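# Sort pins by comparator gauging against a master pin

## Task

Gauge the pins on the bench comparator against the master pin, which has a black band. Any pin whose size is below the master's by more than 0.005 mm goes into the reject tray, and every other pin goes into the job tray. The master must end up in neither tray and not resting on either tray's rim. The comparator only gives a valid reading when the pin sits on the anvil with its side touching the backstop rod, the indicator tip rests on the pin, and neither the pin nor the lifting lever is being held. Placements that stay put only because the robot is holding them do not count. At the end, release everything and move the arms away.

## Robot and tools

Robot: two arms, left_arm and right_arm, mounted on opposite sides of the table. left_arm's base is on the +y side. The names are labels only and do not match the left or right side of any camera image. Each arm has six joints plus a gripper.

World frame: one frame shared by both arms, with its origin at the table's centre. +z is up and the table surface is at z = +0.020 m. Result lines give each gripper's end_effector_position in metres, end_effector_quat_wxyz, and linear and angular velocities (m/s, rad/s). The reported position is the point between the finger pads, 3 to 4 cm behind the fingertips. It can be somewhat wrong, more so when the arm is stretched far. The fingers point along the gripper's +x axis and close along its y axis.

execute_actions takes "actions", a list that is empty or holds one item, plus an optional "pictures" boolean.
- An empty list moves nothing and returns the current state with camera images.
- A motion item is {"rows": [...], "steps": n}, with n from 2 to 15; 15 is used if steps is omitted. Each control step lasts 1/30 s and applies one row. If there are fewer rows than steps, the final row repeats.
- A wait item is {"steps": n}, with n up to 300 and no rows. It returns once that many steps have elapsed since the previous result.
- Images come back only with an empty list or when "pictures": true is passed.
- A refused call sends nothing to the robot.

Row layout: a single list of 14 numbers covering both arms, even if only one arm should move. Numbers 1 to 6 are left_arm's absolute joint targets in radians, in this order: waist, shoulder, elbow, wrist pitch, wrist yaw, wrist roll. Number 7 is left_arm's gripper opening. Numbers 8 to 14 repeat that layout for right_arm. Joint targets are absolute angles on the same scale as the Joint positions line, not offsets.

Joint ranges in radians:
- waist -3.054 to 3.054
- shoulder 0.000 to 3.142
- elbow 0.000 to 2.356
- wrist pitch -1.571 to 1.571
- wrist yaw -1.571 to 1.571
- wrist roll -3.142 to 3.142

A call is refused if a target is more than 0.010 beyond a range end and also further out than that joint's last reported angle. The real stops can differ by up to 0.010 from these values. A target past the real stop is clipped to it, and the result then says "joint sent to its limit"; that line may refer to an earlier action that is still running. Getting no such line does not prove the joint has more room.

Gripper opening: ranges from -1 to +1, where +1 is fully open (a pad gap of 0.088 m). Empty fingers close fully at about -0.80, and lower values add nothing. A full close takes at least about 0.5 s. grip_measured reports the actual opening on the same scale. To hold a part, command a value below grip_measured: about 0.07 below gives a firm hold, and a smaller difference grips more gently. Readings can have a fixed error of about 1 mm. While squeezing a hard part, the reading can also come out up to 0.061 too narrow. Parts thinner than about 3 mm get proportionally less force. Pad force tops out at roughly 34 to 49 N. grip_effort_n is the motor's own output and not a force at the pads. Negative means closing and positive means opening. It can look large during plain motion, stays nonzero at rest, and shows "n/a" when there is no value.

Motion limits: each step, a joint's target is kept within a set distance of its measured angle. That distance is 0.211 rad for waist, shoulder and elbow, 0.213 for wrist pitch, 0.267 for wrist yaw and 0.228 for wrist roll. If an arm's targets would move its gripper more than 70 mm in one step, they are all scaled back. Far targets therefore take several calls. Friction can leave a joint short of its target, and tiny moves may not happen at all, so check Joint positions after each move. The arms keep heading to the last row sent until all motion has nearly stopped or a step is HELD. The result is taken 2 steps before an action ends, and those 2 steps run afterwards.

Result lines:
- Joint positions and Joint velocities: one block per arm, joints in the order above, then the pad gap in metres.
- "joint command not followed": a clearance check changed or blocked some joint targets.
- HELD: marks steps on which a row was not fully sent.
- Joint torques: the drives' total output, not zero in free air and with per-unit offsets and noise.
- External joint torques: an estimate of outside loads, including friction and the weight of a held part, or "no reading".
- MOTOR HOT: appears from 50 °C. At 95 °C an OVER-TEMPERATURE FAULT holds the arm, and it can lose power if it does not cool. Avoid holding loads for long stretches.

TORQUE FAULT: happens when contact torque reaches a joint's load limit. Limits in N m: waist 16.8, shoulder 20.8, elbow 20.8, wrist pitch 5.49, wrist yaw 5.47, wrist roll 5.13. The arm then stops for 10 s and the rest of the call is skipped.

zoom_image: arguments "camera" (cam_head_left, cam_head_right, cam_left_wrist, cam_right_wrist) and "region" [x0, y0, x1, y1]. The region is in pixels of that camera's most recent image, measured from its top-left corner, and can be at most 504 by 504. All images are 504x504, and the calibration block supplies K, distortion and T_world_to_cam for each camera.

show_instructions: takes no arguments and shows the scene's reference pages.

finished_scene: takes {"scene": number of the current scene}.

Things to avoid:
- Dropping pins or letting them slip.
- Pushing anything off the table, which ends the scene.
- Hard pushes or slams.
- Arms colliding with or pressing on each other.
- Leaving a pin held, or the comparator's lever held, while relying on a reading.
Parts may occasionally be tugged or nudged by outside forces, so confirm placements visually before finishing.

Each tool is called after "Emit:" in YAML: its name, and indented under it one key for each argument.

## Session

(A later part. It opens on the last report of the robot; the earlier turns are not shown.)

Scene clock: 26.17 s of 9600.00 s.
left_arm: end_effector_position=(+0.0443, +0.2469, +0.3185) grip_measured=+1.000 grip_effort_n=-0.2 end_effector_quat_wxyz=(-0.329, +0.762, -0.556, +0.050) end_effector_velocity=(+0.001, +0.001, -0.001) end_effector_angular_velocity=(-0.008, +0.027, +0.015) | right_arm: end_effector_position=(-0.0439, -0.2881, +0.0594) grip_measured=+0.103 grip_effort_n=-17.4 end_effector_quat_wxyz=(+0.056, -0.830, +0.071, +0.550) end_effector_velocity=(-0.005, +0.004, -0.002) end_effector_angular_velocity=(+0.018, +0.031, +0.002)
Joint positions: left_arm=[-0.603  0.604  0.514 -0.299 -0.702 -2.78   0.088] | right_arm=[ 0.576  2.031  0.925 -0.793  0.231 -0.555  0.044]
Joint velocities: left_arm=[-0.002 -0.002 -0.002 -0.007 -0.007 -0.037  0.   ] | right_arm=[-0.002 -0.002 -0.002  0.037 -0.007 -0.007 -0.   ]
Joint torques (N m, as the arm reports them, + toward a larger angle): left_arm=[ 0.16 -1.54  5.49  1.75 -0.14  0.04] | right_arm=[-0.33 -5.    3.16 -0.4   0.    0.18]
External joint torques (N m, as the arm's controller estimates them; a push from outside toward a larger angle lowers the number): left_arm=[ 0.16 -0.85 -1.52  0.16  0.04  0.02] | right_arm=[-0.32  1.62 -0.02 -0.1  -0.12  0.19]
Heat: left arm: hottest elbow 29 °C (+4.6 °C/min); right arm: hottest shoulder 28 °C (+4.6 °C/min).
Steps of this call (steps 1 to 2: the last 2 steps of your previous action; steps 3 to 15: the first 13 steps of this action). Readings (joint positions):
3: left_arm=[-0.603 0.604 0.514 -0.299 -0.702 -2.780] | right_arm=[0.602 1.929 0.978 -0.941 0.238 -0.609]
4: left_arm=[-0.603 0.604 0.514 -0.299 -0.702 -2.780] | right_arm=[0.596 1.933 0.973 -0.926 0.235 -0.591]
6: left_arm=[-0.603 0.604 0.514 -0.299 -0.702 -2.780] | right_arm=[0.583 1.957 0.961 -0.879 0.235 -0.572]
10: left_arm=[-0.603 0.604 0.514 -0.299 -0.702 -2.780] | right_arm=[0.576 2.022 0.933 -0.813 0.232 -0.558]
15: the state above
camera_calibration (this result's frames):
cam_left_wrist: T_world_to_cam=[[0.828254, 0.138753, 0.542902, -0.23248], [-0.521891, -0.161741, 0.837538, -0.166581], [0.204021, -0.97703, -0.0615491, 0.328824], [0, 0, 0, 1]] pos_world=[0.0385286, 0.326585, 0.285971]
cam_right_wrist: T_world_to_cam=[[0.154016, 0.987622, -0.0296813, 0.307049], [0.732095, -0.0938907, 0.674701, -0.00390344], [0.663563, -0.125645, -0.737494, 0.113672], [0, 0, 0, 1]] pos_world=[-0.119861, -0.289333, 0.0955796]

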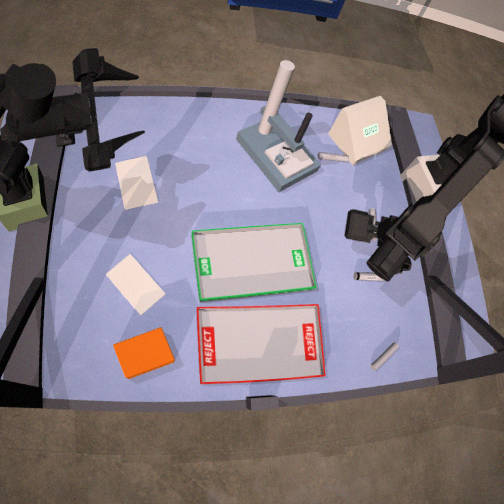

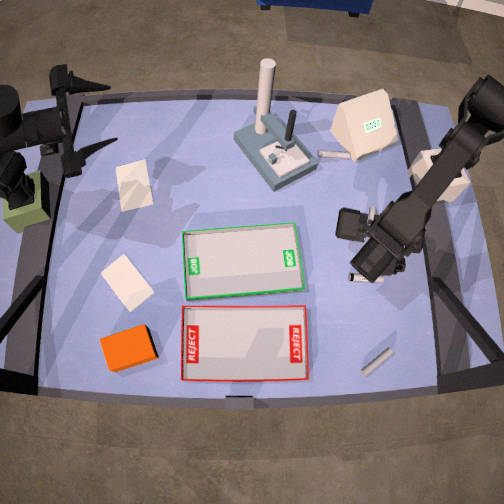

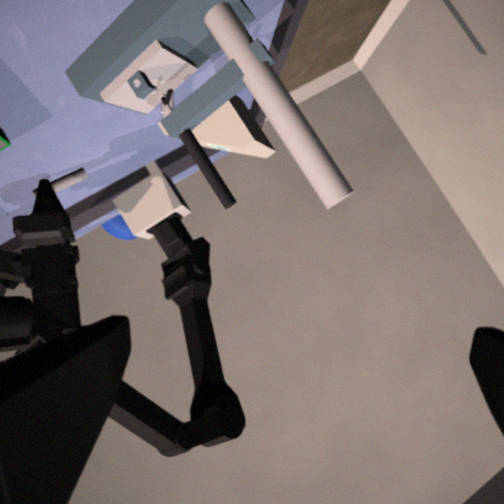

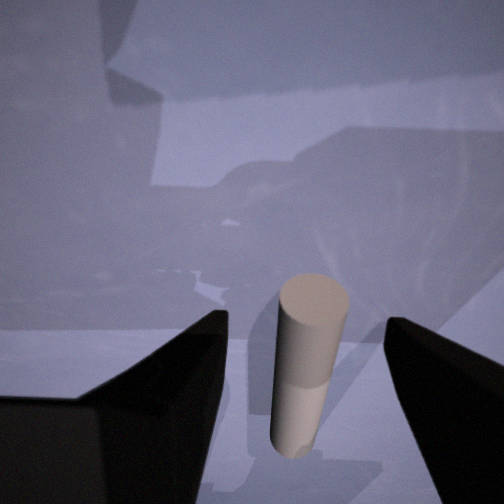

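Emit:
execute_actions:
  actions:
    - {"rows":[[-0.6,0.6,0.5,-0.3,-0.7,-2.78,1,0.572,2.04,0.92,-0.788,0.228,-0.55,-0.1],[-0.6,0.6,0.5,-0.3,-0.7,-2.78,1,0.572,2.04,0.92,-0.788,0.228,-0.55,-0.25],[-0.6,0.6,0.5,-0.3,-0.7,-2.78,1,0.572,2.04,0.92,-0.788,0.228,-0.55,-0.36],[-0.6,0.6,0.5,-0.3,-0.7,-2.78,1,0.572,2.04,0.92,-0.788,0.228,-0.55,-0.43],[-0.6,0.6,0.5,-0.3,-0.7,-2.78,1,0.572,2.04,0.92,-0.788,0.228,-0.55,-0.48],[-0.6,0.6,0.5,-0.3,-0.7,-2.78,1,0.572,2.04,0.92,-0.788,0.228,-0.55,-0.52],[-0.6,0.6,0.5,-0.3,-0.7,-2.78,1,0.572,2.04,0.92,-0.788,0.228,-0.55,-0.57]],"steps":13}

Emit:
execute_actions:
  actions:
    - {"rows":[[-0.6,0.6,0.5,-0.3,-0.7,-2.78,1,0.572,1.97,0.945,-0.87,0.228,-0.55,-0.57],[-0.6,0.6,0.5,-0.3,-0.7,-2.78,1,0.572,1.9,0.97,-0.95,0.228,-0.55,-0.57],[-0.6,0.6,0.5,-0.3,-0.7,-2.78,1,0.572,1.75,1.0,-1.1,0.228,-0.55,-0.57]],"steps":11}

Emit:
execute_actions:
  actions:
    - {"rows":[[-0.6,0.6,0.5,-0.3,-0.7,-2.78,1,0.35,1.5,0.7,-0.55,0.36,-2.04,-0.57]],"steps":15}

Emit:
execute_actions:
  actions:
    - {"steps":12}

Emit:
execute_actions:
  actions:
    - {"rows":[[-0.6,0.6,0.5,-0.3,-0.7,-2.78,1,-0.1,1.716,0.833,-0.506,0.36,-2.04,-0.57]],"steps":14}

Emit:
execute_actions:
  actions:
    - {"rows":[[-0.6,0.6,0.5,-0.3,-0.7,-2.78,1,-0.098,1.835,0.935,-0.49,0.36,-2.04,-0.57]],"steps":13}

Emit:
execute_actions:
  actions:
    - {"rows":[[-0.6,0.6,0.5,-0.3,-0.7,-2.78,1,-0.094,1.85,0.92,-0.47,0.36,-2.04,-0.57],[-0.6,0.6,0.5,-0.3,-0.7,-2.78,1,-0.094,1.863,0.904,-0.45,0.36,-2.04,-0.57]],"steps":12}

Emit:
execute_actions:
  actions:
    - {"rows":[[-0.6,0.6,0.5,-0.3,-0.7,-2.78,1,-0.091,1.866,0.925,-0.455,0.362,-2.04,-0.57],[-0.6,0.6,0.5,-0.3,-0.7,-2.78,1,-0.088,1.873,0.934,-0.458,0.362,-2.03,-0.57],[-0.6,0.6,0.5,-0.3,-0.7,-2.78,1,-0.085,1.88,0.942,-0.461,0.362,-2.02,-0.57],[-0.6,0.6,0.5,-0.3,-0.7,-2.78,1,-0.082,1.886,0.951,-0.463,0.362,-2.015,-0.57],[-0.6,0.6,0.5,-0.3,-0.7,-2.78,1,-0.079,1.893,0.959,-0.465,0.362,-2.015,-0.57],[-0.6,0.6,0.5,-0.3,-0.7,-2.78,1,-0.076,1.9,0.968,-0.467,0.362,-2.015,-0.57],[-0.6,0.6,0.5,-0.3,-0.7,-2.78,1,-0.073,1.907,0.977,-0.469,0.362,-2.015,-0.57],[-0.6,0.6,0.5,-0.3,-0.7,-2.78,1,-0.07,1.914,0.985,-0.471,0.362,-2.01,-0.57],[-0.6,0.6,0.5,-0.3,-0.7,-2.78,1,-0.067,1.92,0.994,-0.473,0.362,-2.01,-0.57],[-0.6,0.6,0.5,-0.3,-0.7,-2.78,1,-0.064,1.927,1.002,-0.475,0.362,-2.01,-0.57],[-0.6,0.6,0.5,-0.3,-0.7,-2.78,1,-0.061,1.934,1.011,-0.477,0.362,-2.01,-0.57],[-0.6,0.6,0.5,-0.3,-0.7,-2.78,1,-0.061,1.937,1.02,-0.478,0.362,-2.01,-0.57],[-0.6,0.6,0.5,-0.3,-0.7,-2.78,1,-0.061,1.94,1.028,-0.479,0.362,-2.01,-0.57]],"steps":15}

Emit:
execute_actions:
  actions:
    - {"rows":[[-0.6,0.6,0.5,-0.3,-0.7,-2.78,1,-0.058,1.95,1.04,-0.481,0.362,-2.0,-0.57]],"steps":12}

Emit:
execute_actions:
  actions:
    - {"rows":[[-0.6,0.6,0.5,-0.3,-0.7,-2.78,1,-0.066,1.93,1.02,-0.488,0.37,-2.0,-0.25]],"steps":15}

Emit:
execute_actions:
  actions:
    - {"steps":10}
  pictures: true

Emit:
zoom_image:
  camera: "cam_head_right"
  region: [345,100,405,150]

Scene clock: 27.23 s of 9600.00 s.
left_arm: end_effector_position=(+0.0443, +0.2469, +0.3185) grip_measured=+1.000 grip_effort_n=-0.2 end_effector_quat_wxyz=(-0.329, +0.762, -0.556, +0.050) end_effector_velocity=(+0.003, +0.002, +0.000) end_effector_angular_velocity=(-0.003, -0.002, +0.020) | right_arm: end_effector_position=(-0.0441, -0.2880, +0.0591) grip_measured=-0.512 grip_effort_n=-83.5 end_effector_quat_wxyz=(+0.056, -0.830, +0.071, +0.551) end_effector_velocity=(+0.003, -0.004, +0.002) end_effector_angular_velocity=(-0.018, -0.011, -0.012)
Joint positions: left_arm=[-0.603  0.604  0.514 -0.299 -0.702 -2.78   0.088] | right_arm=[ 0.575  2.032  0.925 -0.791  0.23  -0.554  0.014]
Joint velocities: left_arm=[-0.002 -0.007 -0.002 -0.007 -0.022 -0.007  0.   ] | right_arm=[-0.002 -0.002 -0.002 -0.022 -0.007  0.007  0.   ]
Joint torques (N m, as the arm reports them, + toward a larger angle): left_arm=[ 0.17 -1.55  5.5   1.75 -0.13  0.04] | right_arm=[-0.35 -4.97  3.15 -0.31  0.01  0.17]
External joint torques (N m, as the arm's controller estimates them; a push from outside toward a larger angle lowers the number): left_arm=[ 0.17 -0.86 -1.47  0.18  0.05  0.02] | right_arm=[-0.38  1.74 -0.16 -0.05 -0.11  0.17]
Heat: left arm: hottest elbow 29 °C (+4.4 °C/min); right arm: hottest shoulder 28 °C (+4.4 °C/min).
Steps of this call (steps 1 to 2: the last 2 steps of your previous action; steps 3 to 15: the robot went on to your last target; steps 16 to 21: nothing new was sent; steps 22 to 32: the first 11 steps of this action). Readings (joint positions):
22: left_arm=[-0.603 0.604 0.514 -0.299 -0.702 -2.780] | right_arm=[0.576 2.032 0.925 -0.791 0.231 -0.554]
23: left_arm=[-0.603 0.604 0.514 -0.299 -0.702 -2.780] | right_arm=[0.576 2.032 0.925 -0.791 0.231 -0.554]
25: left_arm=[-0.603 0.604 0.514 -0.299 -0.702 -2.780] | right_arm=[0.576 2.032 0.925 -0.791 0.231 -0.554]
29: left_arm=[-0.603 0.604 0.514 -0.299 -0.702 -2.780] | right_arm=[0.576 2.032 0.925 -0.791 0.231 -0.554]
32: the state above

Scene clock: 27.60 s of 9600.00 s.
left_arm: end_effector_position=(+0.0443, +0.2469, +0.3185) grip_measured=+1.000 grip_effort_n=-0.2 end_effector_quat_wxyz=(-0.329, +0.762, -0.556, +0.050) end_effector_velocity=(+0.001, +0.001, +0.001) end_effector_angular_velocity=(-0.001, +0.003, +0.006) | right_arm: end_effector_position=(-0.0470, -0.2859, +0.1453) grip_measured=-0.512 grip_effort_n=-83.5 end_effector_quat_wxyz=(+0.076, -0.812, +0.060, +0.576) end_effector_velocity=(+0.002, -0.008, +0.088) end_effector_angular_velocity=(+0.015, +0.048, +0.004)
Joint positions: left_arm=[-0.603  0.604  0.514 -0.299 -0.702 -2.78   0.088] | right_arm=[ 0.575  1.759  1.004 -1.067  0.226 -0.554  0.014]
Joint velocities: left_arm=[-0.002 -0.002  0.002 -0.007 -0.007 -0.007  0.   ] | right_arm=[ 0.002 -0.237  0.125 -0.315 -0.022 -0.007 -0.   ]
Joint torques (N m, as the arm reports them, + toward a larger angle): left_arm=[ 0.15 -1.53  5.49  1.75 -0.13  0.04] | right_arm=[-0.27 -3.96  3.52 -0.93  0.19  0.17]
External joint torques (N m, as the arm's controller estimates them; a push from outside toward a larger angle lowers the number): left_arm=[ 0.16 -0.84 -1.52  0.16  0.04  0.02] | right_arm=[-0.31  0.18  0.67 -0.54  0.12  0.18]
Heat: left arm: hottest elbow 29 °C (+4.3 °C/min); right arm: hottest shoulder 28 °C (+4.3 °C/min).
Steps of this call (steps 1 to 2: the last 2 steps of your previous action; steps 3 to 11: the first 9 steps of this action). Readings (joint positions):
3: left_arm=[-0.603 0.604 0.514 -0.299 -0.702 -2.780] | right_arm=[0.575 2.026 0.926 -0.797 0.230 -0.554]
4: left_arm=[-0.603 0.604 0.514 -0.299 -0.702 -2.780] | right_arm=[0.575 2.011 0.932 -0.827 0.228 -0.554]
6: left_arm=[-0.603 0.604 0.514 -0.299 -0.702 -2.780] | right_arm=[0.575 1.932 0.947 -0.952 0.226 -0.554]
10: left_arm=[-0.603 0.604 0.514 -0.299 -0.702 -2.780] | right_arm=[0.575 1.771 0.996 -1.057 0.226 -0.554]
11: the state above

Scene clock: 28.10 s of 9600.00 s.
left_arm: end_effector_position=(+0.0443, +0.2469, +0.3185) grip_measured=+1.000 grip_effort_n=-0.2 end_effector_quat_wxyz=(-0.329, +0.762, -0.556, +0.050) end_effector_velocity=(+0.001, +0.002, -0.004) end_effector_angular_velocity=(+0.012, +0.009, +0.011) | right_arm: end_effector_position=(-0.0008, -0.2274, +0.1439) grip_measured=-0.512 grip_effort_n=-83.5 end_effector_quat_wxyz=(-0.005, +0.770, +0.224, -0.598) end_effector_velocity=(-0.007, +0.015, +0.003) end_effector_angular_velocity=(-0.238, -0.574, +1.691)
Joint positions: left_arm=[-0.603  0.604  0.514 -0.299 -0.702 -2.78   0.088] | right_arm=[ 0.355  1.509  0.714 -0.567  0.353 -1.351  0.014]
Joint velocities: left_arm=[-0.002 -0.002 -0.002 -0.022 -0.007 -0.022  0.   ] | right_arm=[-0.012 -0.032 -0.042  0.139 -0.007 -1.853 -0.   ]
Joint torques (N m, as the arm reports them, + toward a larger angle): left_arm=[ 0.16 -1.54  5.5   1.75 -0.13  0.05] | right_arm=[-0.35 -4.95  4.51  0.43  0.41 -0.15]
External joint torques (N m, as the arm's controller estimates them; a push from outside toward a larger angle lowers the number): left_arm=[ 0.16 -0.87 -1.46  0.18  0.04  0.02] | right_arm=[-0.35 -0.29 -0.56 -0.16  0.22 -0.16]
Heat: left arm: hottest elbow 29 °C (+4.3 °C/min); right arm: hottest shoulder 29 °C (+6.4 °C/min).
Steps of this call (steps 1 to 2: the last 2 steps of your previous action; steps 3 to 15: the first 13 steps of this action). Readings (joint positions):
3: left_arm=[-0.603 0.604 0.514 -0.299 -0.702 -2.780] | right_arm=[0.562 1.729 0.975 -1.050 0.231 -0.593]
4: left_arm=[-0.603 0.604 0.514 -0.299 -0.702 -2.780] | right_arm=[0.517 1.683 0.915 -0.962 0.260 -0.659]
6: left_arm=[-0.603 0.604 0.514 -0.299 -0.702 -2.780] | right_arm=[0.409 1.582 0.809 -0.868 0.333 -0.786]
10: left_arm=[-0.603 0.604 0.514 -0.299 -0.702 -2.780] | right_arm=[0.356 1.524 0.724 -0.647 0.348 -1.038]
15: the state above

Scene clock: 28.50 s of 9600.00 s.
left_arm: end_effector_position=(+0.0443, +0.2469, +0.3185) grip_measured=+1.000 grip_effort_n=-0.2 end_effector_quat_wxyz=(-0.329, +0.762, -0.556, +0.050) end_effector_velocity=(+0.002, +0.000, +0.001) end_effector_angular_velocity=(-0.011, +0.006, +0.011) | right_arm: end_effector_position=(-0.0008, -0.2266, +0.1431) grip_measured=-0.512 grip_effort_n=-83.5 end_effector_quat_wxyz=(+0.235, +0.732, +0.403, -0.497) end_effector_velocity=(+0.002, -0.003, -0.002) end_effector_angular_velocity=(-0.098, -0.165, +0.422)
Joint positions: left_arm=[-0.603  0.604  0.514 -0.299 -0.702 -2.78   0.088] | right_arm=[ 0.354  1.509  0.708 -0.554  0.354 -1.994  0.014]
Joint velocities: left_arm=[ 0.002 -0.002 -0.002  0.007 -0.007 -0.007  0.   ] | right_arm=[-0.002 -0.002 -0.007 -0.007 -0.007 -0.462 -0.   ]
Joint torques (N m, as the arm reports them, + toward a larger angle): left_arm=[ 0.15 -1.54  5.49  1.75 -0.14  0.05] | right_arm=[-0.36 -5.13  4.85  0.51  0.42 -0.17]
External joint torques (N m, as the arm's controller estimates them; a push from outside toward a larger angle lowers the number): left_arm=[ 0.14 -0.87 -1.49  0.17  0.04  0.02] | right_arm=[-0.36 -0.35 -0.39 -0.11  0.23 -0.15]
Heat: left arm: hottest elbow 29 °C (+4.2 °C/min); right arm: hottest shoulder 29 °C (+6.3 °C/min).
Kept back: nothing.
Steps of this call (steps 1 to 2: the last 2 steps of your previous action; steps 3 to 12: the robot went on to your last target). Readings (joint positions):
1: left_arm=[-0.603 0.604 0.514 -0.299 -0.702 -2.780] | right_arm=[0.354 1.509 0.712 -0.563 0.353 -1.413]
2: left_arm=[-0.603 0.604 0.514 -0.299 -0.702 -2.780] | right_arm=[0.354 1.509 0.711 -0.560 0.353 -1.476]
4: left_arm=[-0.603 0.604 0.514 -0.299 -0.702 -2.780] | right_arm=[0.354 1.509 0.709 -0.557 0.354 -1.602]
8: left_arm=[-0.603 0.604 0.514 -0.299 -0.702 -2.780] | right_arm=[0.354 1.509 0.708 -0.554 0.354 -1.853]
12: the state above

Scene clock: 28.90 s of 9600.00 s.
left_arm: end_effector_position=(+0.0443, +0.2469, +0.3185) grip_measured=+1.000 grip_effort_n=-0.2 end_effector_quat_wxyz=(-0.329, +0.762, -0.556, +0.050) end_effector_velocity=(+0.001, +0.001, -0.001) end_effector_angular_velocity=(+0.003, +0.001, +0.006) | right_arm: end_effector_position=(+0.1141, -0.1776, +0.1213) grip_measured=-0.512 grip_effort_n=-83.5 end_effector_quat_wxyz=(+0.152, +0.802, +0.228, -0.531) end_effector_velocity=(-0.001, -0.002, -0.008) end_effector_angular_velocity=(-0.037, +0.057, +0.005)
Joint positions: left_arm=[-0.603  0.604  0.514 -0.299 -0.702 -2.78   0.088] | right_arm=[-0.095  1.709  0.819 -0.506  0.363 -2.035  0.014]
Joint velocities: left_arm=[-0.002 -0.002 -0.002 -0.007 -0.007 -0.007  0.   ] | right_arm=[-0.027  0.022  0.007 -0.007 -0.066 -0.022 -0.   ]
Joint torques (N m, as the arm reports them, + toward a larger angle): left_arm=[ 0.17 -1.53  5.5   1.75 -0.13  0.04] | right_arm=[ 0.11 -4.69  6.93  0.2   0.15 -0.18]
External joint torques (N m, as the arm's controller estimates them; a push from outside toward a larger angle lowers the number): left_arm=[ 0.17 -0.85 -1.51  0.16  0.05  0.02] | right_arm=[-0.07  1.35  1.89 -0.4  -0.03 -0.18]
Heat: left arm: hottest elbow 29 °C (+4.2 °C/min); right arm: hottest shoulder 29 °C (+6.2 °C/min).
Steps of this call (steps 1 to 12: the first 12 steps of this action). Readings (joint positions):
1: left_arm=[-0.603 0.604 0.514 -0.299 -0.702 -2.780] | right_arm=[0.340 1.532 0.719 -0.555 0.344 -2.008]
2: left_arm=[-0.603 0.604 0.514 -0.299 -0.702 -2.780] | right_arm=[0.292 1.575 0.746 -0.544 0.341 -2.017]
4: left_arm=[-0.603 0.604 0.514 -0.299 -0.702 -2.780] | right_arm=[0.177 1.661 0.798 -0.505 0.349 -2.025]
8: left_arm=[-0.603 0.604 0.514 -0.299 -0.702 -2.780] | right_arm=[-0.040 1.702 0.818 -0.506 0.363 -2.033]
12: the state above

Scene clock: 29.33 s of 9600.00 s.
left_arm: end_effector_position=(+0.0443, +0.2469, +0.3185) grip_measured=+1.000 grip_effort_n=-0.2 end_effector_quat_wxyz=(-0.329, +0.762, -0.556, +0.050) end_effector_velocity=(+0.003, +0.002, -0.001) end_effector_angular_velocity=(-0.004, +0.009, +0.024) | right_arm: end_effector_position=(+0.1101, -0.1492, +0.1121) grip_measured=-0.512 grip_effort_n=-83.5 end_effector_quat_wxyz=(+0.151, +0.801, +0.229, -0.533) end_effector_velocity=(+0.000, -0.003, -0.007) end_effector_angular_velocity=(-0.035, -0.001, +0.019)
Joint positions: left_arm=[-0.603  0.604  0.514 -0.299 -0.702 -2.78   0.088] | right_arm=[-0.095  1.827  0.922 -0.489  0.358 -2.036  0.014]
Joint velocities: left_arm=[-0.002 -0.002 -0.002 -0.007 -0.022 -0.022  0.   ] | right_arm=[-0.002  0.022  0.002 -0.007 -0.007 -0.022  0.   ]
Joint torques (N m, as the arm reports them, + toward a larger angle): left_arm=[ 0.17 -1.54  5.48  1.75 -0.14  0.05] | right_arm=[-0.26 -5.28  6.76  0.12  0.28 -0.16]
External joint torques (N m, as the arm's controller estimates them; a push from outside toward a larger angle lowers the number): left_arm=[ 0.16 -0.84 -1.49  0.18  0.04  0.03] | right_arm=[-0.26  1.54  1.91 -0.42  0.08 -0.15]
Heat: left arm: hottest elbow 29 °C (+4.1 °C/min); right arm: hottest shoulder 29 °C (+6.1 °C/min).
Steps of this call (steps 1 to 2: the last 2 steps of your previous action; steps 3 to 13: the first 11 steps of this action). Readings (joint positions):
3: left_arm=[-0.603 0.604 0.514 -0.299 -0.702 -2.780] | right_arm=[-0.095 1.728 0.833 -0.514 0.360 -2.035]
4: left_arm=[-0.603 0.604 0.514 -0.299 -0.702 -2.780] | right_arm=[-0.095 1.754 0.858 -0.511 0.360 -2.036]
6: left_arm=[-0.603 0.604 0.514 -0.299 -0.702 -2.780] | right_arm=[-0.095 1.804 0.900 -0.488 0.358 -2.036]
10: left_arm=[-0.603 0.604 0.514 -0.299 -0.702 -2.780] | right_arm=[-0.095 1.823 0.919 -0.489 0.358 -2.036]
13: the state above

Scene clock: 29.73 s of 9600.00 s.
left_arm: end_effector_position=(+0.0443, +0.2469, +0.3185) grip_measured=+1.000 grip_effort_n=-0.2 end_effector_quat_wxyz=(-0.329, +0.762, -0.556, +0.050) end_effector_velocity=(+0.001, +0.001, -0.001) end_effector_angular_velocity=(-0.002, +0.014, +0.011) | right_arm: end_effector_position=(+0.1100, -0.1480, +0.1031) grip_measured=-0.512 grip_effort_n=-83.5 end_effector_quat_wxyz=(+0.152, +0.801, +0.229, -0.532) end_effector_velocity=(+0.000, +0.001, +0.001) end_effector_angular_velocity=(+0.011, -0.005, -0.006)
Joint positions: left_arm=[-0.603  0.604  0.514 -0.299 -0.702 -2.78   0.088] | right_arm=[-0.095  1.855  0.914 -0.455  0.358 -2.036  0.014]
Joint velocities: left_arm=[-0.002 -0.002 -0.002 -0.007 -0.007 -0.022  0.   ] | right_arm=[ 0.002 -0.002 -0.002  0.007  0.007  0.007  0.   ]
Joint torques (N m, as the arm reports them, + toward a larger angle): left_arm=[ 0.17 -1.54  5.49  1.75 -0.13  0.04] | right_arm=[ 0.22 -5.12  4.14  0.42  0.27 -0.14]
External joint torques (N m, as the arm's controller estimates them; a push from outside toward a larger angle lowers the number): left_arm=[ 0.17 -0.82 -1.57  0.14  0.04  0.02] | right_arm=[ 0.19  1.7  -0.5  -0.09  0.07 -0.14]
Heat: left arm: hottest elbow 29 °C (+4.0 °C/min); right arm: hottest shoulder 29 °C (+6.1 °C/min).
Steps of this call (steps 1 to 2: the last 2 steps of your previous action; steps 3 to 12: the first 10 steps of this action). Readings (joint positions):
3: left_arm=[-0.603 0.604 0.514 -0.299 -0.702 -2.780] | right_arm=[-0.095 1.830 0.922 -0.489 0.358 -2.036]
4: left_arm=[-0.603 0.604 0.514 -0.299 -0.702 -2.780] | right_arm=[-0.095 1.835 0.921 -0.482 0.358 -2.036]
6: left_arm=[-0.603 0.604 0.514 -0.299 -0.702 -2.780] | right_arm=[-0.095 1.846 0.920 -0.463 0.358 -2.036]
10: left_arm=[-0.603 0.604 0.514 -0.299 -0.702 -2.780] | right_arm=[-0.095 1.855 0.914 -0.457 0.358 -2.036]
12: the state above

Scene clock: 30.23 s of 9600.00 s.
left_arm: end_effector_position=(+0.0443, +0.2469, +0.3185) grip_measured=+1.000 grip_effort_n=-0.2 end_effector_quat_wxyz=(-0.329, +0.762, -0.556, +0.050) end_effector_velocity=(+0.000, +0.000, +0.001) end_effector_angular_velocity=(-0.005, -0.007, +0.002) | right_arm: end_effector_position=(+0.0997, -0.1288, +0.1028) grip_measured=-0.512 grip_effort_n=-83.5 end_effector_quat_wxyz=(+0.150, +0.802, +0.233, -0.530) end_effector_velocity=(-0.023, +0.051, +0.006) end_effector_angular_velocity=(+0.018, +0.009, +0.050)
Joint positions: left_arm=[-0.603  0.604  0.514 -0.299 -0.702 -2.78   0.088] | right_arm=[-0.069  1.916  0.997 -0.476  0.367 -2.015  0.014]
Joint velocities: left_arm=[-0.002 -0.002 -0.002  0.007 -0.007  0.007  0.   ] | right_arm=[ 0.042  0.134  0.222 -0.066 -0.007 -0.007  0.   ]
Joint torques (N m, as the arm reports them, + toward a larger angle): left_arm=[ 0.17 -1.52  5.47  1.75 -0.14  0.05] | right_arm=[ 0.59 -5.18  6.5   0.26  0.04  0.14]
External joint torques (N m, as the arm's controller estimates them; a push from outside toward a larger angle lowers the number): left_arm=[ 0.17 -0.83 -1.54  0.16  0.04  0.02] | right_arm=[ 0.75  2.25  1.68 -0.29 -0.19  0.14]
Heat: left arm: hottest elbow 29 °C (+4.0 °C/min); right arm: hottest shoulder 29 °C (+6.0 °C/min).
Steps of this call (steps 1 to 2: the last 2 steps of your previous action; steps 3 to 15: the first 13 steps of this action). Readings (joint positions):
3: left_arm=[-0.603 0.604 0.514 -0.299 -0.702 -2.780] | right_arm=[-0.095 1.855 0.913 -0.454 0.359 -2.036]
4: left_arm=[-0.603 0.604 0.514 -0.299 -0.702 -2.780] | right_arm=[-0.095 1.856 0.914 -0.454 0.359 -2.036]
6: left_arm=[-0.603 0.604 0.514 -0.299 -0.702 -2.780] | right_arm=[-0.092 1.863 0.921 -0.459 0.362 -2.031]
10: left_arm=[-0.603 0.604 0.514 -0.299 -0.702 -2.780] | right_arm=[-0.083 1.886 0.953 -0.465 0.365 -2.020]
15: the state above

Scene clock: 30.63 s of 9600.00 s.
left_arm: end_effector_position=(+0.0443, +0.2469, +0.3185) grip_measured=+1.000 grip_effort_n=-0.2 end_effector_quat_wxyz=(-0.329, +0.762, -0.556, +0.050) end_effector_velocity=(+0.003, +0.002, -0.001) end_effector_angular_velocity=(+0.001, -0.004, +0.020) | right_arm: end_effector_position=(+0.0977, -0.1240, +0.1028) grip_measured=-0.512 grip_effort_n=-83.5 end_effector_quat_wxyz=(+0.148, +0.802, +0.230, -0.530) end_effector_velocity=(+0.001, +0.004, +0.001) end_effector_angular_velocity=(+0.020, -0.005, +0.003)
Joint positions: left_arm=[-0.603  0.604  0.514 -0.299 -0.702 -2.78   0.088] | right_arm=[-0.064  1.934  1.024 -0.489  0.369 -2.002  0.014]
Joint velocities: left_arm=[-0.002 -0.002 -0.002 -0.007 -0.022 -0.007  0.   ] | right_arm=[-0.002 -0.002 -0.002  0.022  0.007 -0.007 -0.   ]
Joint torques (N m, as the arm reports them, + toward a larger angle): left_arm=[ 0.15 -1.55  5.5   1.75 -0.14  0.04] | right_arm=[ 0.75 -4.85  7.1   0.7  -0.04  0.07]
External joint torques (N m, as the arm's controller estimates them; a push from outside toward a larger angle lowers the number): left_arm=[ 0.14 -0.87 -1.43  0.18  0.04  0.02] | right_arm=[ 0.71  2.7   2.21  0.14 -0.24  0.07]
Heat: left arm: hottest elbow 29 °C (+3.9 °C/min); right arm: hottest shoulder 29 °C (+5.9 °C/min).
Steps of this call (steps 1 to 2: the last 2 steps of your previous action; steps 3 to 12: the first 10 steps of this action). Readings (joint positions):
3: left_arm=[-0.603 0.604 0.514 -0.299 -0.702 -2.780] | right_arm=[-0.066 1.927 1.013 -0.478 0.367 -2.012]
4: left_arm=[-0.603 0.604 0.514 -0.299 -0.702 -2.780] | right_arm=[-0.065 1.930 1.018 -0.484 0.367 -2.008]
6: left_arm=[-0.603 0.604 0.514 -0.299 -0.702 -2.780] | right_arm=[-0.065 1.933 1.021 -0.487 0.368 -2.005]
10: left_arm=[-0.603 0.604 0.514 -0.299 -0.702 -2.780] | right_arm=[-0.064 1.934 1.024 -0.489 0.369 -2.003]
12: the state above

Scene clock: 31.13 s of 9600.00 s.
left_arm: end_effector_position=(+0.0443, +0.2469, +0.3185) grip_measured=+1.000 grip_effort_n=-0.2 end_effector_quat_wxyz=(-0.329, +0.762, -0.556, +0.050) end_effector_velocity=(+0.002, +0.000, +0.001) end_effector_angular_velocity=(-0.005, -0.007, +0.007) | right_arm: end_effector_position=(+0.0976, -0.1234, +0.1031) grip_measured=-0.256 grip_effort_n=16.5 end_effector_quat_wxyz=(+0.147, +0.803, +0.231, -0.530) end_effector_velocity=(-0.002, +0.001, +0.000) end_effector_angular_velocity=(+0.004, +0.007, +0.010)
Joint positions: left_arm=[-0.603  0.604  0.514 -0.299 -0.702 -2.78   0.088] | right_arm=[-0.064  1.934  1.024 -0.487  0.369 -2.002  0.026]
Joint velocities: left_arm=[ 0.002 -0.002 -0.002  0.007 -0.007  0.007  0.   ] | right_arm=[ 0.002 -0.002 -0.002  0.007 -0.007 -0.007  0.002]
Joint torques (N m, as the arm reports them, + toward a larger angle): left_arm=[ 0.16 -1.54  5.52  1.75 -0.13  0.04] | right_arm=[-0.11 -7.03  4.84  0.12  0.24  0.08]
External joint torques (N m, as the arm's controller estimates them; a push from outside toward a larger angle lowers the number): left_arm=[ 0.15 -0.81 -1.54  0.15  0.05  0.01] | right_arm=[-0.14  0.51  0.03 -0.41  0.03  0.08]
Heat: left arm: hottest elbow 29 °C (+3.9 °C/min); right arm: hottest shoulder 29 °C (+5.8 °C/min).
Steps of this call (steps 1 to 2: the last 2 steps of your previous action; steps 3 to 15: the first 13 steps of this action). Readings (joint positions):
3: left_arm=[-0.603 0.604 0.514 -0.299 -0.702 -2.780] | right_arm=[-0.064 1.934 1.024 -0.490 0.369 -2.002]
4: left_arm=[-0.603 0.604 0.514 -0.299 -0.702 -2.780] | right_arm=[-0.064 1.934 1.024 -0.487 0.369 -2.002]
6: left_arm=[-0.603 0.604 0.514 -0.299 -0.702 -2.780] | right_arm=[-0.064 1.934 1.024 -0.487 0.369 -2.002]
10: left_arm=[-0.603 0.604 0.514 -0.299 -0.702 -2.780] | right_arm=[-0.064 1.934 1.024 -0.487 0.369 -2.002]
15: the state above

Scene clock: 31.47 s of 9600.00 s.
left_arm: end_effector_position=(+0.0443, +0.2469, +0.3185) grip_measured=+1.000 grip_effort_n=-0.2 end_effector_quat_wxyz=(-0.329, +0.762, -0.556, +0.050) end_effector_velocity=(-0.000, +0.002, -0.004) end_effector_angular_velocity=(+0.012, +0.009, +0.006) | right_arm: end_effector_position=(+0.0976, -0.1234, +0.1031) grip_measured=-0.253 grip_effort_n=16.0 end_effector_quat_wxyz=(+0.147, +0.803, +0.231, -0.530) end_effector_velocity=(-0.000, +0.001, +0.002) end_effector_angular_velocity=(+0.009, +0.007, +0.006)
Joint positions: left_arm=[-0.603  0.604  0.514 -0.299 -0.702 -2.78   0.088] | right_arm=[-0.064  1.934  1.024 -0.487  0.369 -2.002  0.027]
Joint velocities: left_arm=[-0.007 -0.002 -0.002 -0.022 -0.007 -0.022  0.   ] | right_arm=[-0.002 -0.007 -0.002  0.007 -0.007 -0.007 -0.   ]
Joint torques (N m, as the arm reports them, + toward a larger angle): left_arm=[ 0.15 -1.54  5.48  1.75 -0.13  0.05] | right_arm=[-0.12 -7.    4.82  0.12  0.24  0.08]
External joint torques (N m, as the arm's controller estimates them; a push from outside toward a larger angle lowers the number): left_arm=[ 0.16 -0.89 -1.46  0.18  0.04  0.02] | right_arm=[-0.08  0.64 -0.14 -0.46  0.03  0.09]
Heat: left arm: hottest elbow 29 °C (+3.8 °C/min); right arm: hottest shoulder 29 °C (+5.7 °C/min).
Kept back: nothing.
Steps of this call (steps 1 to 2: the last 2 steps of your previous action; steps 3 to 10: the robot went on to your last target). Readings (joint positions):
1: left_arm=[-0.603 0.604 0.514 -0.299 -0.702 -2.780] | right_arm=[-0.064 1.934 1.024 -0.487 0.369 -2.002]
2: left_arm=[-0.603 0.604 0.514 -0.299 -0.702 -2.780] | right_arm=[-0.064 1.934 1.024 -0.487 0.369 -2.002]
4: left_arm=[-0.603 0.604 0.514 -0.299 -0.702 -2.780] | right_arm=[-0.064 1.934 1.024 -0.487 0.369 -2.002]
8: left_arm=[-0.603 0.604 0.514 -0.299 -0.702 -2.780] | right_arm=[-0.064 1.934 1.024 -0.487 0.369 -2.002]
10: the state above
camera_calibration (this result's frames):
cam_left_wrist: T_world_to_cam=[[0.828254, 0.138753, 0.542902, -0.23248], [-0.521891, -0.161741, 0.837538, -0.166581], [0.204021, -0.97703, -0.0615491, 0.328824], [0, 0, 0, 1]] pos_world=[0.0385286, 0.326585, 0.285971]
cam_right_wrist: T_world_to_cam=[[-0.547626, 0.835953, -0.0358816, 0.174241], [0.599322, 0.421814, 0.680357, -0.0454957], [0.583882, 0.351077, -0.732002, 0.138723], [0, 0, 0, 1]] pos_world=[0.0416873, -0.175169, 0.138751]

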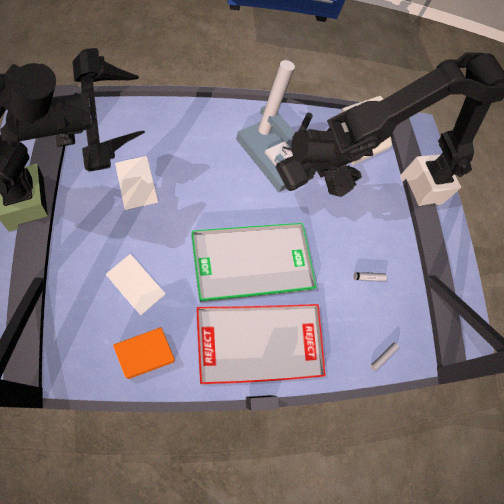

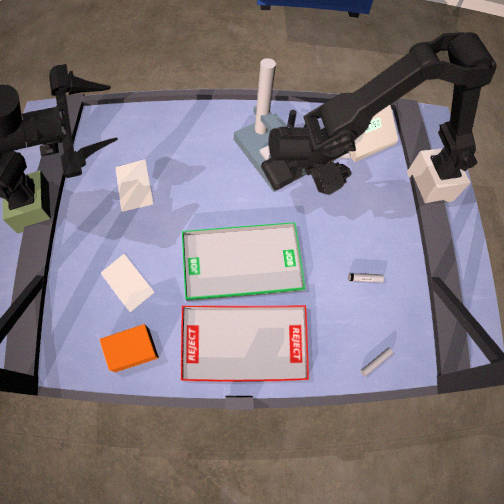

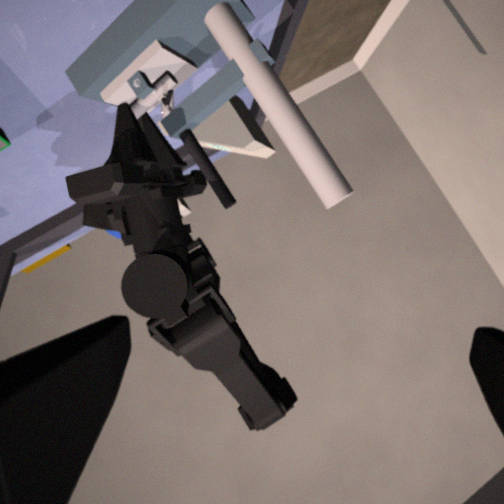

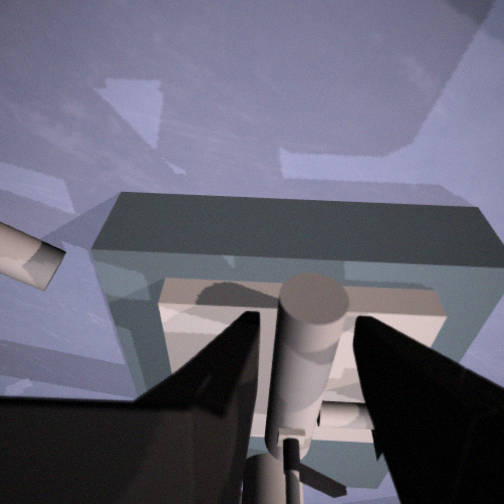

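Region (345, 100, 405, 150) of cam_head_right's 504x504 image, scaled by 8.400, with more detail than that image has.

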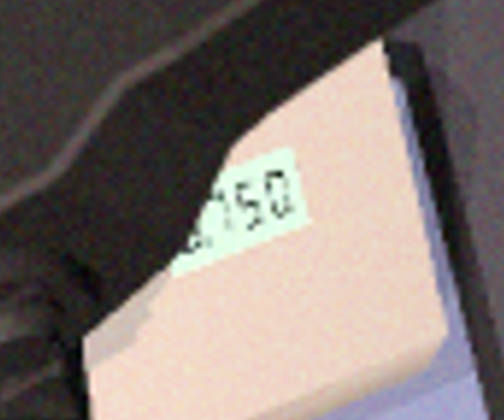

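Emit:
execute_actions:
  actions:
    - {"rows":[[-0.6,0.6,0.5,-0.3,-0.7,-2.78,1,-0.066,1.93,1.02,-0.488,0.37,-2.0,-0.4],[-0.6,0.6,0.5,-0.3,-0.7,-2.78,1,-0.066,1.93,1.02,-0.488,0.37,-2.0,-0.48],[-0.6,0.6,0.5,-0.3,-0.7,-2.78,1,-0.066,1.93,1.02,-0.488,0.37,-2.0,-0.52],[-0.6,0.6,0.5,-0.3,-0.7,-2.78,1,-0.066,1.93,1.02,-0.488,0.37,-2.0,-0.57]],"steps":11}

Emit:
execute_actions:
  actions:
    - {"rows":[[-0.6,0.6,0.5,-0.3,-0.7,-2.78,1,-0.07,1.92,1.012,-0.484,0.367,-2.0,-0.57],[-0.6,0.6,0.5,-0.3,-0.7,-2.78,1,-0.074,1.911,1.0,-0.482,0.367,-2.0,-0.57],[-0.6,0.6,0.5,-0.3,-0.7,-2.78,1,-0.077,1.901,0.988,-0.479,0.367,-2.0,-0.57],[-0.6,0.6,0.5,-0.3,-0.7,-2.78,1,-0.081,1.892,0.976,-0.477,0.367,-2.0,-0.57],[-0.6,0.6,0.5,-0.3,-0.7,-2.78,1,-0.084,1.883,0.964,-0.474,0.367,-2.0,-0.57],[-0.6,0.6,0.5,-0.3,-0.7,-2.78,1,-0.088,1.874,0.952,-0.472,0.367,-2.0,-0.57],[-0.6,0.6,0.5,-0.3,-0.7,-2.78,1,-0.091,1.864,0.94,-0.469,0.367,-2.0,-0.57],[-0.6,0.6,0.5,-0.3,-0.7,-2.78,1,-0.095,1.853,0.928,-0.467,0.367,-2.0,-0.57]],"steps":14}

Emit:
execute_actions:
  actions:
    - {"rows":[[-0.6,0.6,0.5,-0.3,-0.7,-2.78,1,-0.095,1.716,0.833,-0.51,0.367,-2.0,-0.57]],"steps":11}

Emit:
execute_actions:
  actions:
    - {"rows":[[-0.6,0.6,0.5,-0.3,-0.7,-2.78,1,0.54,1.716,0.833,-0.51,0.367,-2.0,-0.57]],"steps":11}

Emit:
execute_actions:
  actions:
    - {"rows":[[-0.6,0.6,0.5,-0.3,-0.7,-2.78,1,0.54,1.98,1.291,-0.474,0.156,-2.77,-0.57]],"steps":12}

Emit:
execute_actions:
  actions:
    - {"rows":[[-0.6,0.6,0.5,-0.3,-0.7,-2.78,1,0.54,2.296,1.742,-0.641,0.156,-2.77,-0.57]],"steps":15}
  pictures: true

Scene clock: 32.10 s of 9600.00 s.
left_arm: end_effector_position=(+0.0443, +0.2469, +0.3185) grip_measured=+1.000 grip_effort_n=-0.2 end_effector_quat_wxyz=(-0.329, +0.762, -0.556, +0.050) end_effector_velocity=(-0.001, +0.000, -0.002) end_effector_angular_velocity=(-0.000, +0.020, -0.003) | right_arm: end_effector_position=(+0.0978, -0.1238, +0.1030) grip_measured=-0.513 grip_effort_n=-83.5 end_effector_quat_wxyz=(+0.148, +0.803, +0.230, -0.530) end_effector_velocity=(+0.000, -0.002, -0.000) end_effector_angular_velocity=(-0.011, +0.004, +0.006)
Joint positions: left_arm=[-0.603  0.604  0.514 -0.299 -0.702 -2.78   0.088] | right_arm=[-0.065  1.934  1.024 -0.489  0.369 -2.002  0.014]
Joint velocities: left_arm=[-0.002 -0.002 -0.002 -0.007  0.007 -0.022  0.   ] | right_arm=[-0.002 -0.002 -0.002 -0.007 -0.007 -0.007 -0.   ]
Joint torques (N m, as the arm reports them, + toward a larger angle): left_arm=[ 0.15 -1.56  5.49  1.75 -0.14  0.04] | right_arm=[-0.13 -7.02  4.8   0.26  0.22  0.09]
External joint torques (N m, as the arm's controller estimates them; a push from outside toward a larger angle lowers the number): left_arm=[ 0.17 -0.87 -1.5   0.16  0.03  0.02] | right_arm=[-0.17  0.5  -0.01 -0.28  0.02  0.09]
Heat: left arm: hottest elbow 29 °C (+3.7 °C/min); right arm: hottest shoulder 29 °C (+5.6 °C/min).
Steps of this call (steps 1 to 10: the robot went on to your last target; steps 11 to 19: the first 9 steps of this action). Readings (joint positions):
11: left_arm=[-0.603 0.604 0.514 -0.299 -0.702 -2.780] | right_arm=[-0.064 1.934 1.024 -0.487 0.369 -2.002]
12: left_arm=[-0.603 0.604 0.514 -0.299 -0.702 -2.780] | right_arm=[-0.064 1.934 1.024 -0.487 0.369 -2.002]
14: left_arm=[-0.603 0.604 0.514 -0.299 -0.702 -2.780] | right_arm=[-0.064 1.934 1.024 -0.487 0.369 -2.002]
18: left_arm=[-0.603 0.604 0.514 -0.299 -0.702 -2.780] | right_arm=[-0.065 1.934 1.024 -0.489 0.369 -2.002]
19: the state above

Scene clock: 32.57 s of 9600.00 s.
left_arm: end_effector_position=(+0.0443, +0.2469, +0.3185) grip_measured=+1.000 grip_effort_n=-0.2 end_effector_quat_wxyz=(-0.329, +0.762, -0.556, +0.050) end_effector_velocity=(+0.001, +0.001, -0.002) end_effector_angular_velocity=(+0.008, -0.000, +0.006) | right_arm: end_effector_position=(+0.1094, -0.1439, +0.1042) grip_measured=-0.513 grip_effort_n=-83.5 end_effector_quat_wxyz=(+0.142, +0.805, +0.219, -0.533) end_effector_velocity=(+0.006, -0.012, +0.003) end_effector_angular_velocity=(+0.012, +0.022, -0.012)
Joint positions: left_arm=[-0.603  0.604  0.514 -0.299 -0.702 -2.78   0.088] | right_arm=[-0.091  1.87   0.94  -0.473  0.367 -2.002  0.014]
Joint velocities: left_arm=[-0.002  0.002 -0.002 -0.007 -0.007 -0.007  0.   ] | right_arm=[-0.022 -0.056 -0.061  0.022 -0.022 -0.007 -0.   ]
Joint torques (N m, as the arm reports them, + toward a larger angle): left_arm=[ 0.15 -1.54  5.49  1.75 -0.14  0.04] | right_arm=[-0.1  -7.4   4.42  0.44  0.23  0.09]
External joint torques (N m, as the arm's controller estimates them; a push from outside toward a larger angle lowers the number): left_arm=[ 0.15 -0.91 -1.46  0.17  0.04  0.02] | right_arm=[-0.23 -0.39 -0.5  -0.16  0.05  0.09]
Heat: left arm: hottest elbow 29 °C (+3.7 °C/min); right arm: hottest shoulder 29 °C (+5.5 °C/min).
Steps of this call (steps 1 to 2: the last 2 steps of your previous action; steps 3 to 14: the first 12 steps of this action). Readings (joint positions):
3: left_arm=[-0.603 0.604 0.514 -0.299 -0.702 -2.780] | right_arm=[-0.065 1.933 1.024 -0.489 0.369 -2.002]
4: left_arm=[-0.603 0.604 0.514 -0.299 -0.702 -2.780] | right_arm=[-0.065 1.931 1.022 -0.488 0.369 -2.002]
6: left_arm=[-0.603 0.604 0.514 -0.299 -0.702 -2.780] | right_arm=[-0.067 1.922 1.010 -0.481 0.367 -2.002]
10: left_arm=[-0.603 0.604 0.514 -0.299 -0.702 -2.780] | right_arm=[-0.081 1.890 0.966 -0.476 0.367 -2.002]
14: the state above

Scene clock: 32.93 s of 9600.00 s.
left_arm: end_effector_position=(+0.0443, +0.2469, +0.3185) grip_measured=+1.000 grip_effort_n=-0.2 end_effector_quat_wxyz=(-0.329, +0.762, -0.556, +0.050) end_effector_velocity=(+0.000, +0.000, +0.001) end_effector_angular_velocity=(-0.011, +0.006, +0.006) | right_arm: end_effector_position=(+0.1126, -0.1703, +0.1220) grip_measured=-0.513 grip_effort_n=-83.5 end_effector_quat_wxyz=(+0.137, +0.804, +0.222, -0.534) end_effector_velocity=(+0.002, -0.017, -0.005) end_effector_angular_velocity=(-0.035, +0.002, +0.006)
Joint positions: left_arm=[-0.603  0.604  0.514 -0.299 -0.702 -2.78   0.088] | right_arm=[-0.093  1.729  0.845 -0.508  0.363 -2.002  0.014]
Joint velocities: left_arm=[-0.002 -0.002 -0.002  0.007 -0.007 -0.007  0.   ] | right_arm=[-0.002 -0.027 -0.051 -0.007 -0.007 -0.007 -0.   ]
Joint torques (N m, as the arm reports them, + toward a larger angle): left_arm=[ 0.16 -1.55  5.49  1.75 -0.14  0.04] | right_arm=[-0.21 -6.4   4.47  0.17  0.34  0.09]
External joint torques (N m, as the arm's controller estimates them; a push from outside toward a larger angle lowers the number): left_arm=[ 0.16 -0.86 -1.54  0.15  0.04  0.02] | right_arm=[-0.2  -0.37 -0.48 -0.37  0.14  0.09]
Heat: left arm: hottest elbow 29 °C (+3.6 °C/min); right arm: hottest shoulder 29 °C (+5.5 °C/min).
Steps of this call (steps 1 to 2: the last 2 steps of your previous action; steps 3 to 11: the first 9 steps of this action). Readings (joint positions):
3: left_arm=[-0.603 0.604 0.514 -0.299 -0.702 -2.780] | right_arm=[-0.092 1.848 0.924 -0.465 0.366 -2.002]
4: left_arm=[-0.603 0.604 0.514 -0.299 -0.702 -2.780] | right_arm=[-0.092 1.820 0.900 -0.476 0.363 -2.002]
6: left_arm=[-0.603 0.604 0.514 -0.299 -0.702 -2.780] | right_arm=[-0.092 1.759 0.861 -0.509 0.363 -2.002]
10: left_arm=[-0.603 0.604 0.514 -0.299 -0.702 -2.780] | right_arm=[-0.093 1.730 0.847 -0.508 0.363 -2.002]
11: the state above

Scene clock: 33.30 s of 9600.00 s.
left_arm: end_effector_position=(+0.0443, +0.2469, +0.3185) grip_measured=+1.000 grip_effort_n=-0.2 end_effector_quat_wxyz=(-0.329, +0.762, -0.556, +0.050) end_effector_velocity=(+0.002, +0.001, -0.001) end_effector_angular_velocity=(-0.002, +0.014, +0.016) | right_arm: end_effector_position=(-0.0276, -0.1984, +0.1216) grip_measured=-0.513 grip_effort_n=-83.5 end_effector_quat_wxyz=(+0.261, +0.730, +0.404, -0.485) end_effector_velocity=(-0.480, -0.219, -0.001) end_effector_angular_velocity=(-0.006, +0.009, +1.717)
Joint positions: left_arm=[-0.603  0.604  0.514 -0.299 -0.702 -2.78   0.088] | right_arm=[ 0.384  1.727  0.841 -0.509  0.366 -2.002  0.014]
Joint velocities: left_arm=[ 0.002 -0.002 -0.002 -0.007 -0.007 -0.022  0.   ] | right_arm=[ 1.736 -0.002 -0.002 -0.007 -0.007  0.022 -0.   ]
Joint torques (N m, as the arm reports them, + toward a larger angle): left_arm=[ 0.18 -1.55  5.49  1.75 -0.13  0.04] | right_arm=[ 0.3  -6.5   4.52  0.15  0.24  0.09]
External joint torques (N m, as the arm's controller estimates them; a push from outside toward a larger angle lowers the number): left_arm=[ 0.18 -0.88 -1.5   0.16  0.04  0.02] | right_arm=[ 0.42 -0.29  0.04 -0.24  0.03  0.09]
Heat: left arm: hottest elbow 29 °C (+3.6 °C/min); right arm: hottest shoulder 29 °C (+5.4 °C/min).
Steps of this call (steps 1 to 2: the last 2 steps of your previous action; steps 3 to 11: the first 9 steps of this action). Readings (joint positions):
3: left_arm=[-0.603 0.604 0.514 -0.299 -0.702 -2.780] | right_arm=[-0.079 1.728 0.842 -0.508 0.375 -2.002]
4: left_arm=[-0.603 0.604 0.514 -0.299 -0.702 -2.780] | right_arm=[-0.034 1.728 0.841 -0.510 0.383 -2.002]
6: left_arm=[-0.603 0.604 0.514 -0.299 -0.702 -2.780] | right_arm=[0.085 1.728 0.841 -0.509 0.369 -2.002]
10: left_arm=[-0.603 0.604 0.514 -0.299 -0.702 -2.780] | right_arm=[0.325 1.727 0.841 -0.509 0.366 -2.002]
11: the state above

Scene clock: 33.70 s of 9600.00 s.
left_arm: end_effector_position=(+0.0443, +0.2469, +0.3185) grip_measured=+1.000 grip_effort_n=0.2 end_effector_quat_wxyz=(-0.329, +0.762, -0.556, +0.050) end_effector_velocity=(-0.001, +0.000, -0.002) end_effector_angular_velocity=(+0.013, -0.013, -0.003) | right_arm: end_effector_position=(-0.1780, -0.1469, +0.1444) grip_measured=-0.512 grip_effort_n=-83.5 end_effector_quat_wxyz=(+0.405, +0.518, +0.656, -0.369) end_effector_velocity=(-0.159, +0.153, +0.218) end_effector_angular_velocity=(+0.741, -0.117, +1.683)
Joint positions: left_arm=[-0.603  0.604  0.514 -0.299 -0.702 -2.78   0.088] | right_arm=[ 0.537  1.971  1.253 -0.47   0.164 -2.596  0.014]
Joint velocities: left_arm=[-0.007  0.002 -0.002 -0.007 -0.007  0.007  0.   ] | right_arm=[-0.002 -0.046  0.642  0.066 -0.081 -1.81   0.   ]
Joint torques (N m, as the arm reports them, + toward a larger angle): left_arm=[ 0.16 -1.54  5.5   1.75 -0.14  0.04] | right_arm=[ 0.33 -6.8   4.66  0.08  0.   -0.18]
External joint torques (N m, as the arm's controller estimates them; a push from outside toward a larger angle lowers the number): left_arm=[ 0.18 -0.88 -1.47  0.17  0.03  0.01] | right_arm=[ 0.35  0.83  0.66 -0.31 -0.07 -0.17]
Heat: left arm: hottest elbow 29 °C (+3.6 °C/min); right arm: hottest shoulder 29 °C (+5.3 °C/min).
Steps of this call (steps 1 to 2: the last 2 steps of your previous action; steps 3 to 12: the first 10 steps of this action). Readings (joint positions):
3: left_arm=[-0.603 0.604 0.514 -0.299 -0.702 -2.780] | right_arm=[0.508 1.749 0.860 -0.519 0.334 -2.035]
4: left_arm=[-0.603 0.604 0.514 -0.299 -0.702 -2.780] | right_arm=[0.519 1.792 0.903 -0.521 0.279 -2.099]
6: left_arm=[-0.603 0.604 0.514 -0.299 -0.702 -2.780] | right_arm=[0.530 1.899 1.015 -0.480 0.209 -2.223]
10: left_arm=[-0.603 0.604 0.514 -0.299 -0.702 -2.780] | right_arm=[0.537 1.972 1.197 -0.478 0.169 -2.471]
12: the state above

Scene clock: 34.20 s of 9600.00 s.
left_arm: end_effector_position=(+0.0443, +0.2469, +0.3185) grip_measured=+1.000 grip_effort_n=-0.2 end_effector_quat_wxyz=(-0.329, +0.762, -0.556, +0.050) end_effector_velocity=(-0.000, +0.001, -0.005) end_effector_angular_velocity=(+0.022, -0.005, +0.002) | right_arm: end_effector_position=(-0.2356, -0.0874, +0.1317) grip_measured=-0.512 grip_effort_n=-83.5 end_effector_quat_wxyz=(+0.455, +0.478, +0.681, -0.317) end_effector_velocity=(-0.048, +0.051, +0.087) end_effector_angular_velocity=(+0.177, +0.180, -0.007)
Joint positions: left_arm=[-0.603  0.604  0.514 -0.299 -0.702 -2.78   0.088] | right_arm=[ 0.537  2.295  1.725 -0.637  0.156 -2.765  0.014]
Joint velocities: left_arm=[-0.007  0.002 -0.002 -0.022 -0.007 -0.007  0.   ] | right_arm=[-0.002 -0.017  0.256 -0.022 -0.007  0.007 -0.   ]
Joint torques (N m, as the arm reports them, + toward a larger angle): left_arm=[ 0.15 -1.54  5.49  1.75 -0.14  0.04] | right_arm=[ 0.39 -9.58  6.28  0.28  0.06 -0.18]
External joint torques (N m, as the arm's controller estimates them; a push from outside toward a larger angle lowers the number): left_arm=[ 0.16 -0.89 -1.46  0.18  0.04  0.02] | right_arm=[ 0.39  0.47  1.15 -0.32 -0.02 -0.17]
Heat: left arm: hottest elbow 29 °C (+3.5 °C/min); right arm: hottest shoulder 29 °C (+5.3 °C/min).
Steps of this call (steps 1 to 2: the last 2 steps of your previous action; steps 3 to 15: the first 13 steps of this action). Readings (joint positions):
3: left_arm=[-0.603 0.604 0.514 -0.299 -0.702 -2.780] | right_arm=[0.537 1.994 1.313 -0.506 0.160 -2.710]
4: left_arm=[-0.603 0.604 0.514 -0.299 -0.702 -2.780] | right_arm=[0.537 2.037 1.372 -0.562 0.160 -2.727]
6: left_arm=[-0.603 0.604 0.514 -0.299 -0.702 -2.780] | right_arm=[0.537 2.149 1.491 -0.588 0.159 -2.747]
10: left_arm=[-0.603 0.604 0.514 -0.299 -0.702 -2.780] | right_arm=[0.537 2.287 1.653 -0.631 0.156 -2.761]
15: the state above
camera_calibration (this result's frames):
cam_left_wrist: T_world_to_cam=[[0.828254, 0.138753, 0.542902, -0.23248], [-0.521891, -0.161741, 0.837538, -0.166581], [0.204021, -0.97703, -0.0615491, 0.328824], [0, 0, 0, 1]] pos_world=[0.0385286, 0.326585, 0.285971]
cam_right_wrist: T_world_to_cam=[[-0.929575, -0.365406, -0.0486667, -0.230607], [-0.301357, 0.677243, 0.671212, -0.0690994], [-0.212305, 0.638608, -0.739666, 0.180144], [0, 0, 0, 1]] pos_world=[-0.196944, -0.152509, 0.168404]

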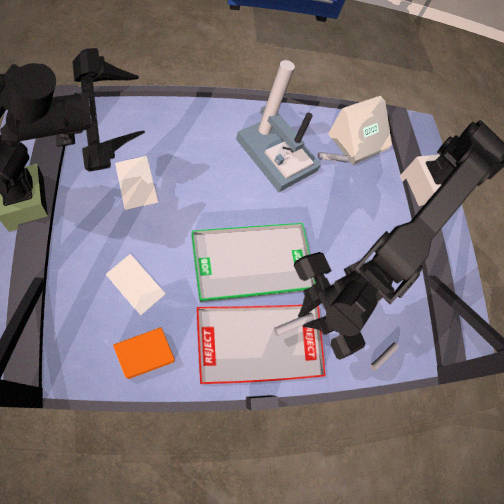

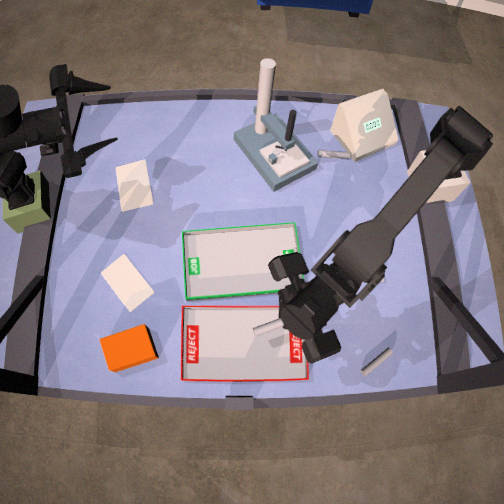

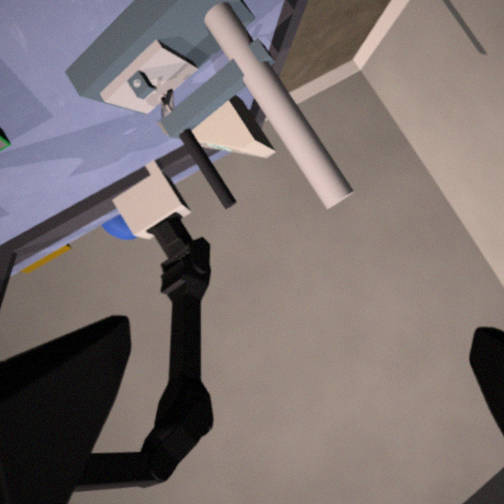

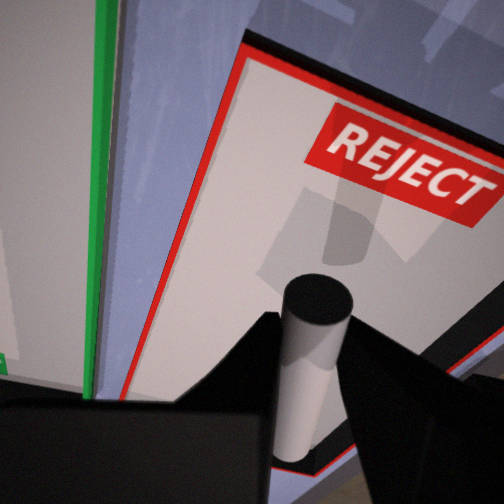

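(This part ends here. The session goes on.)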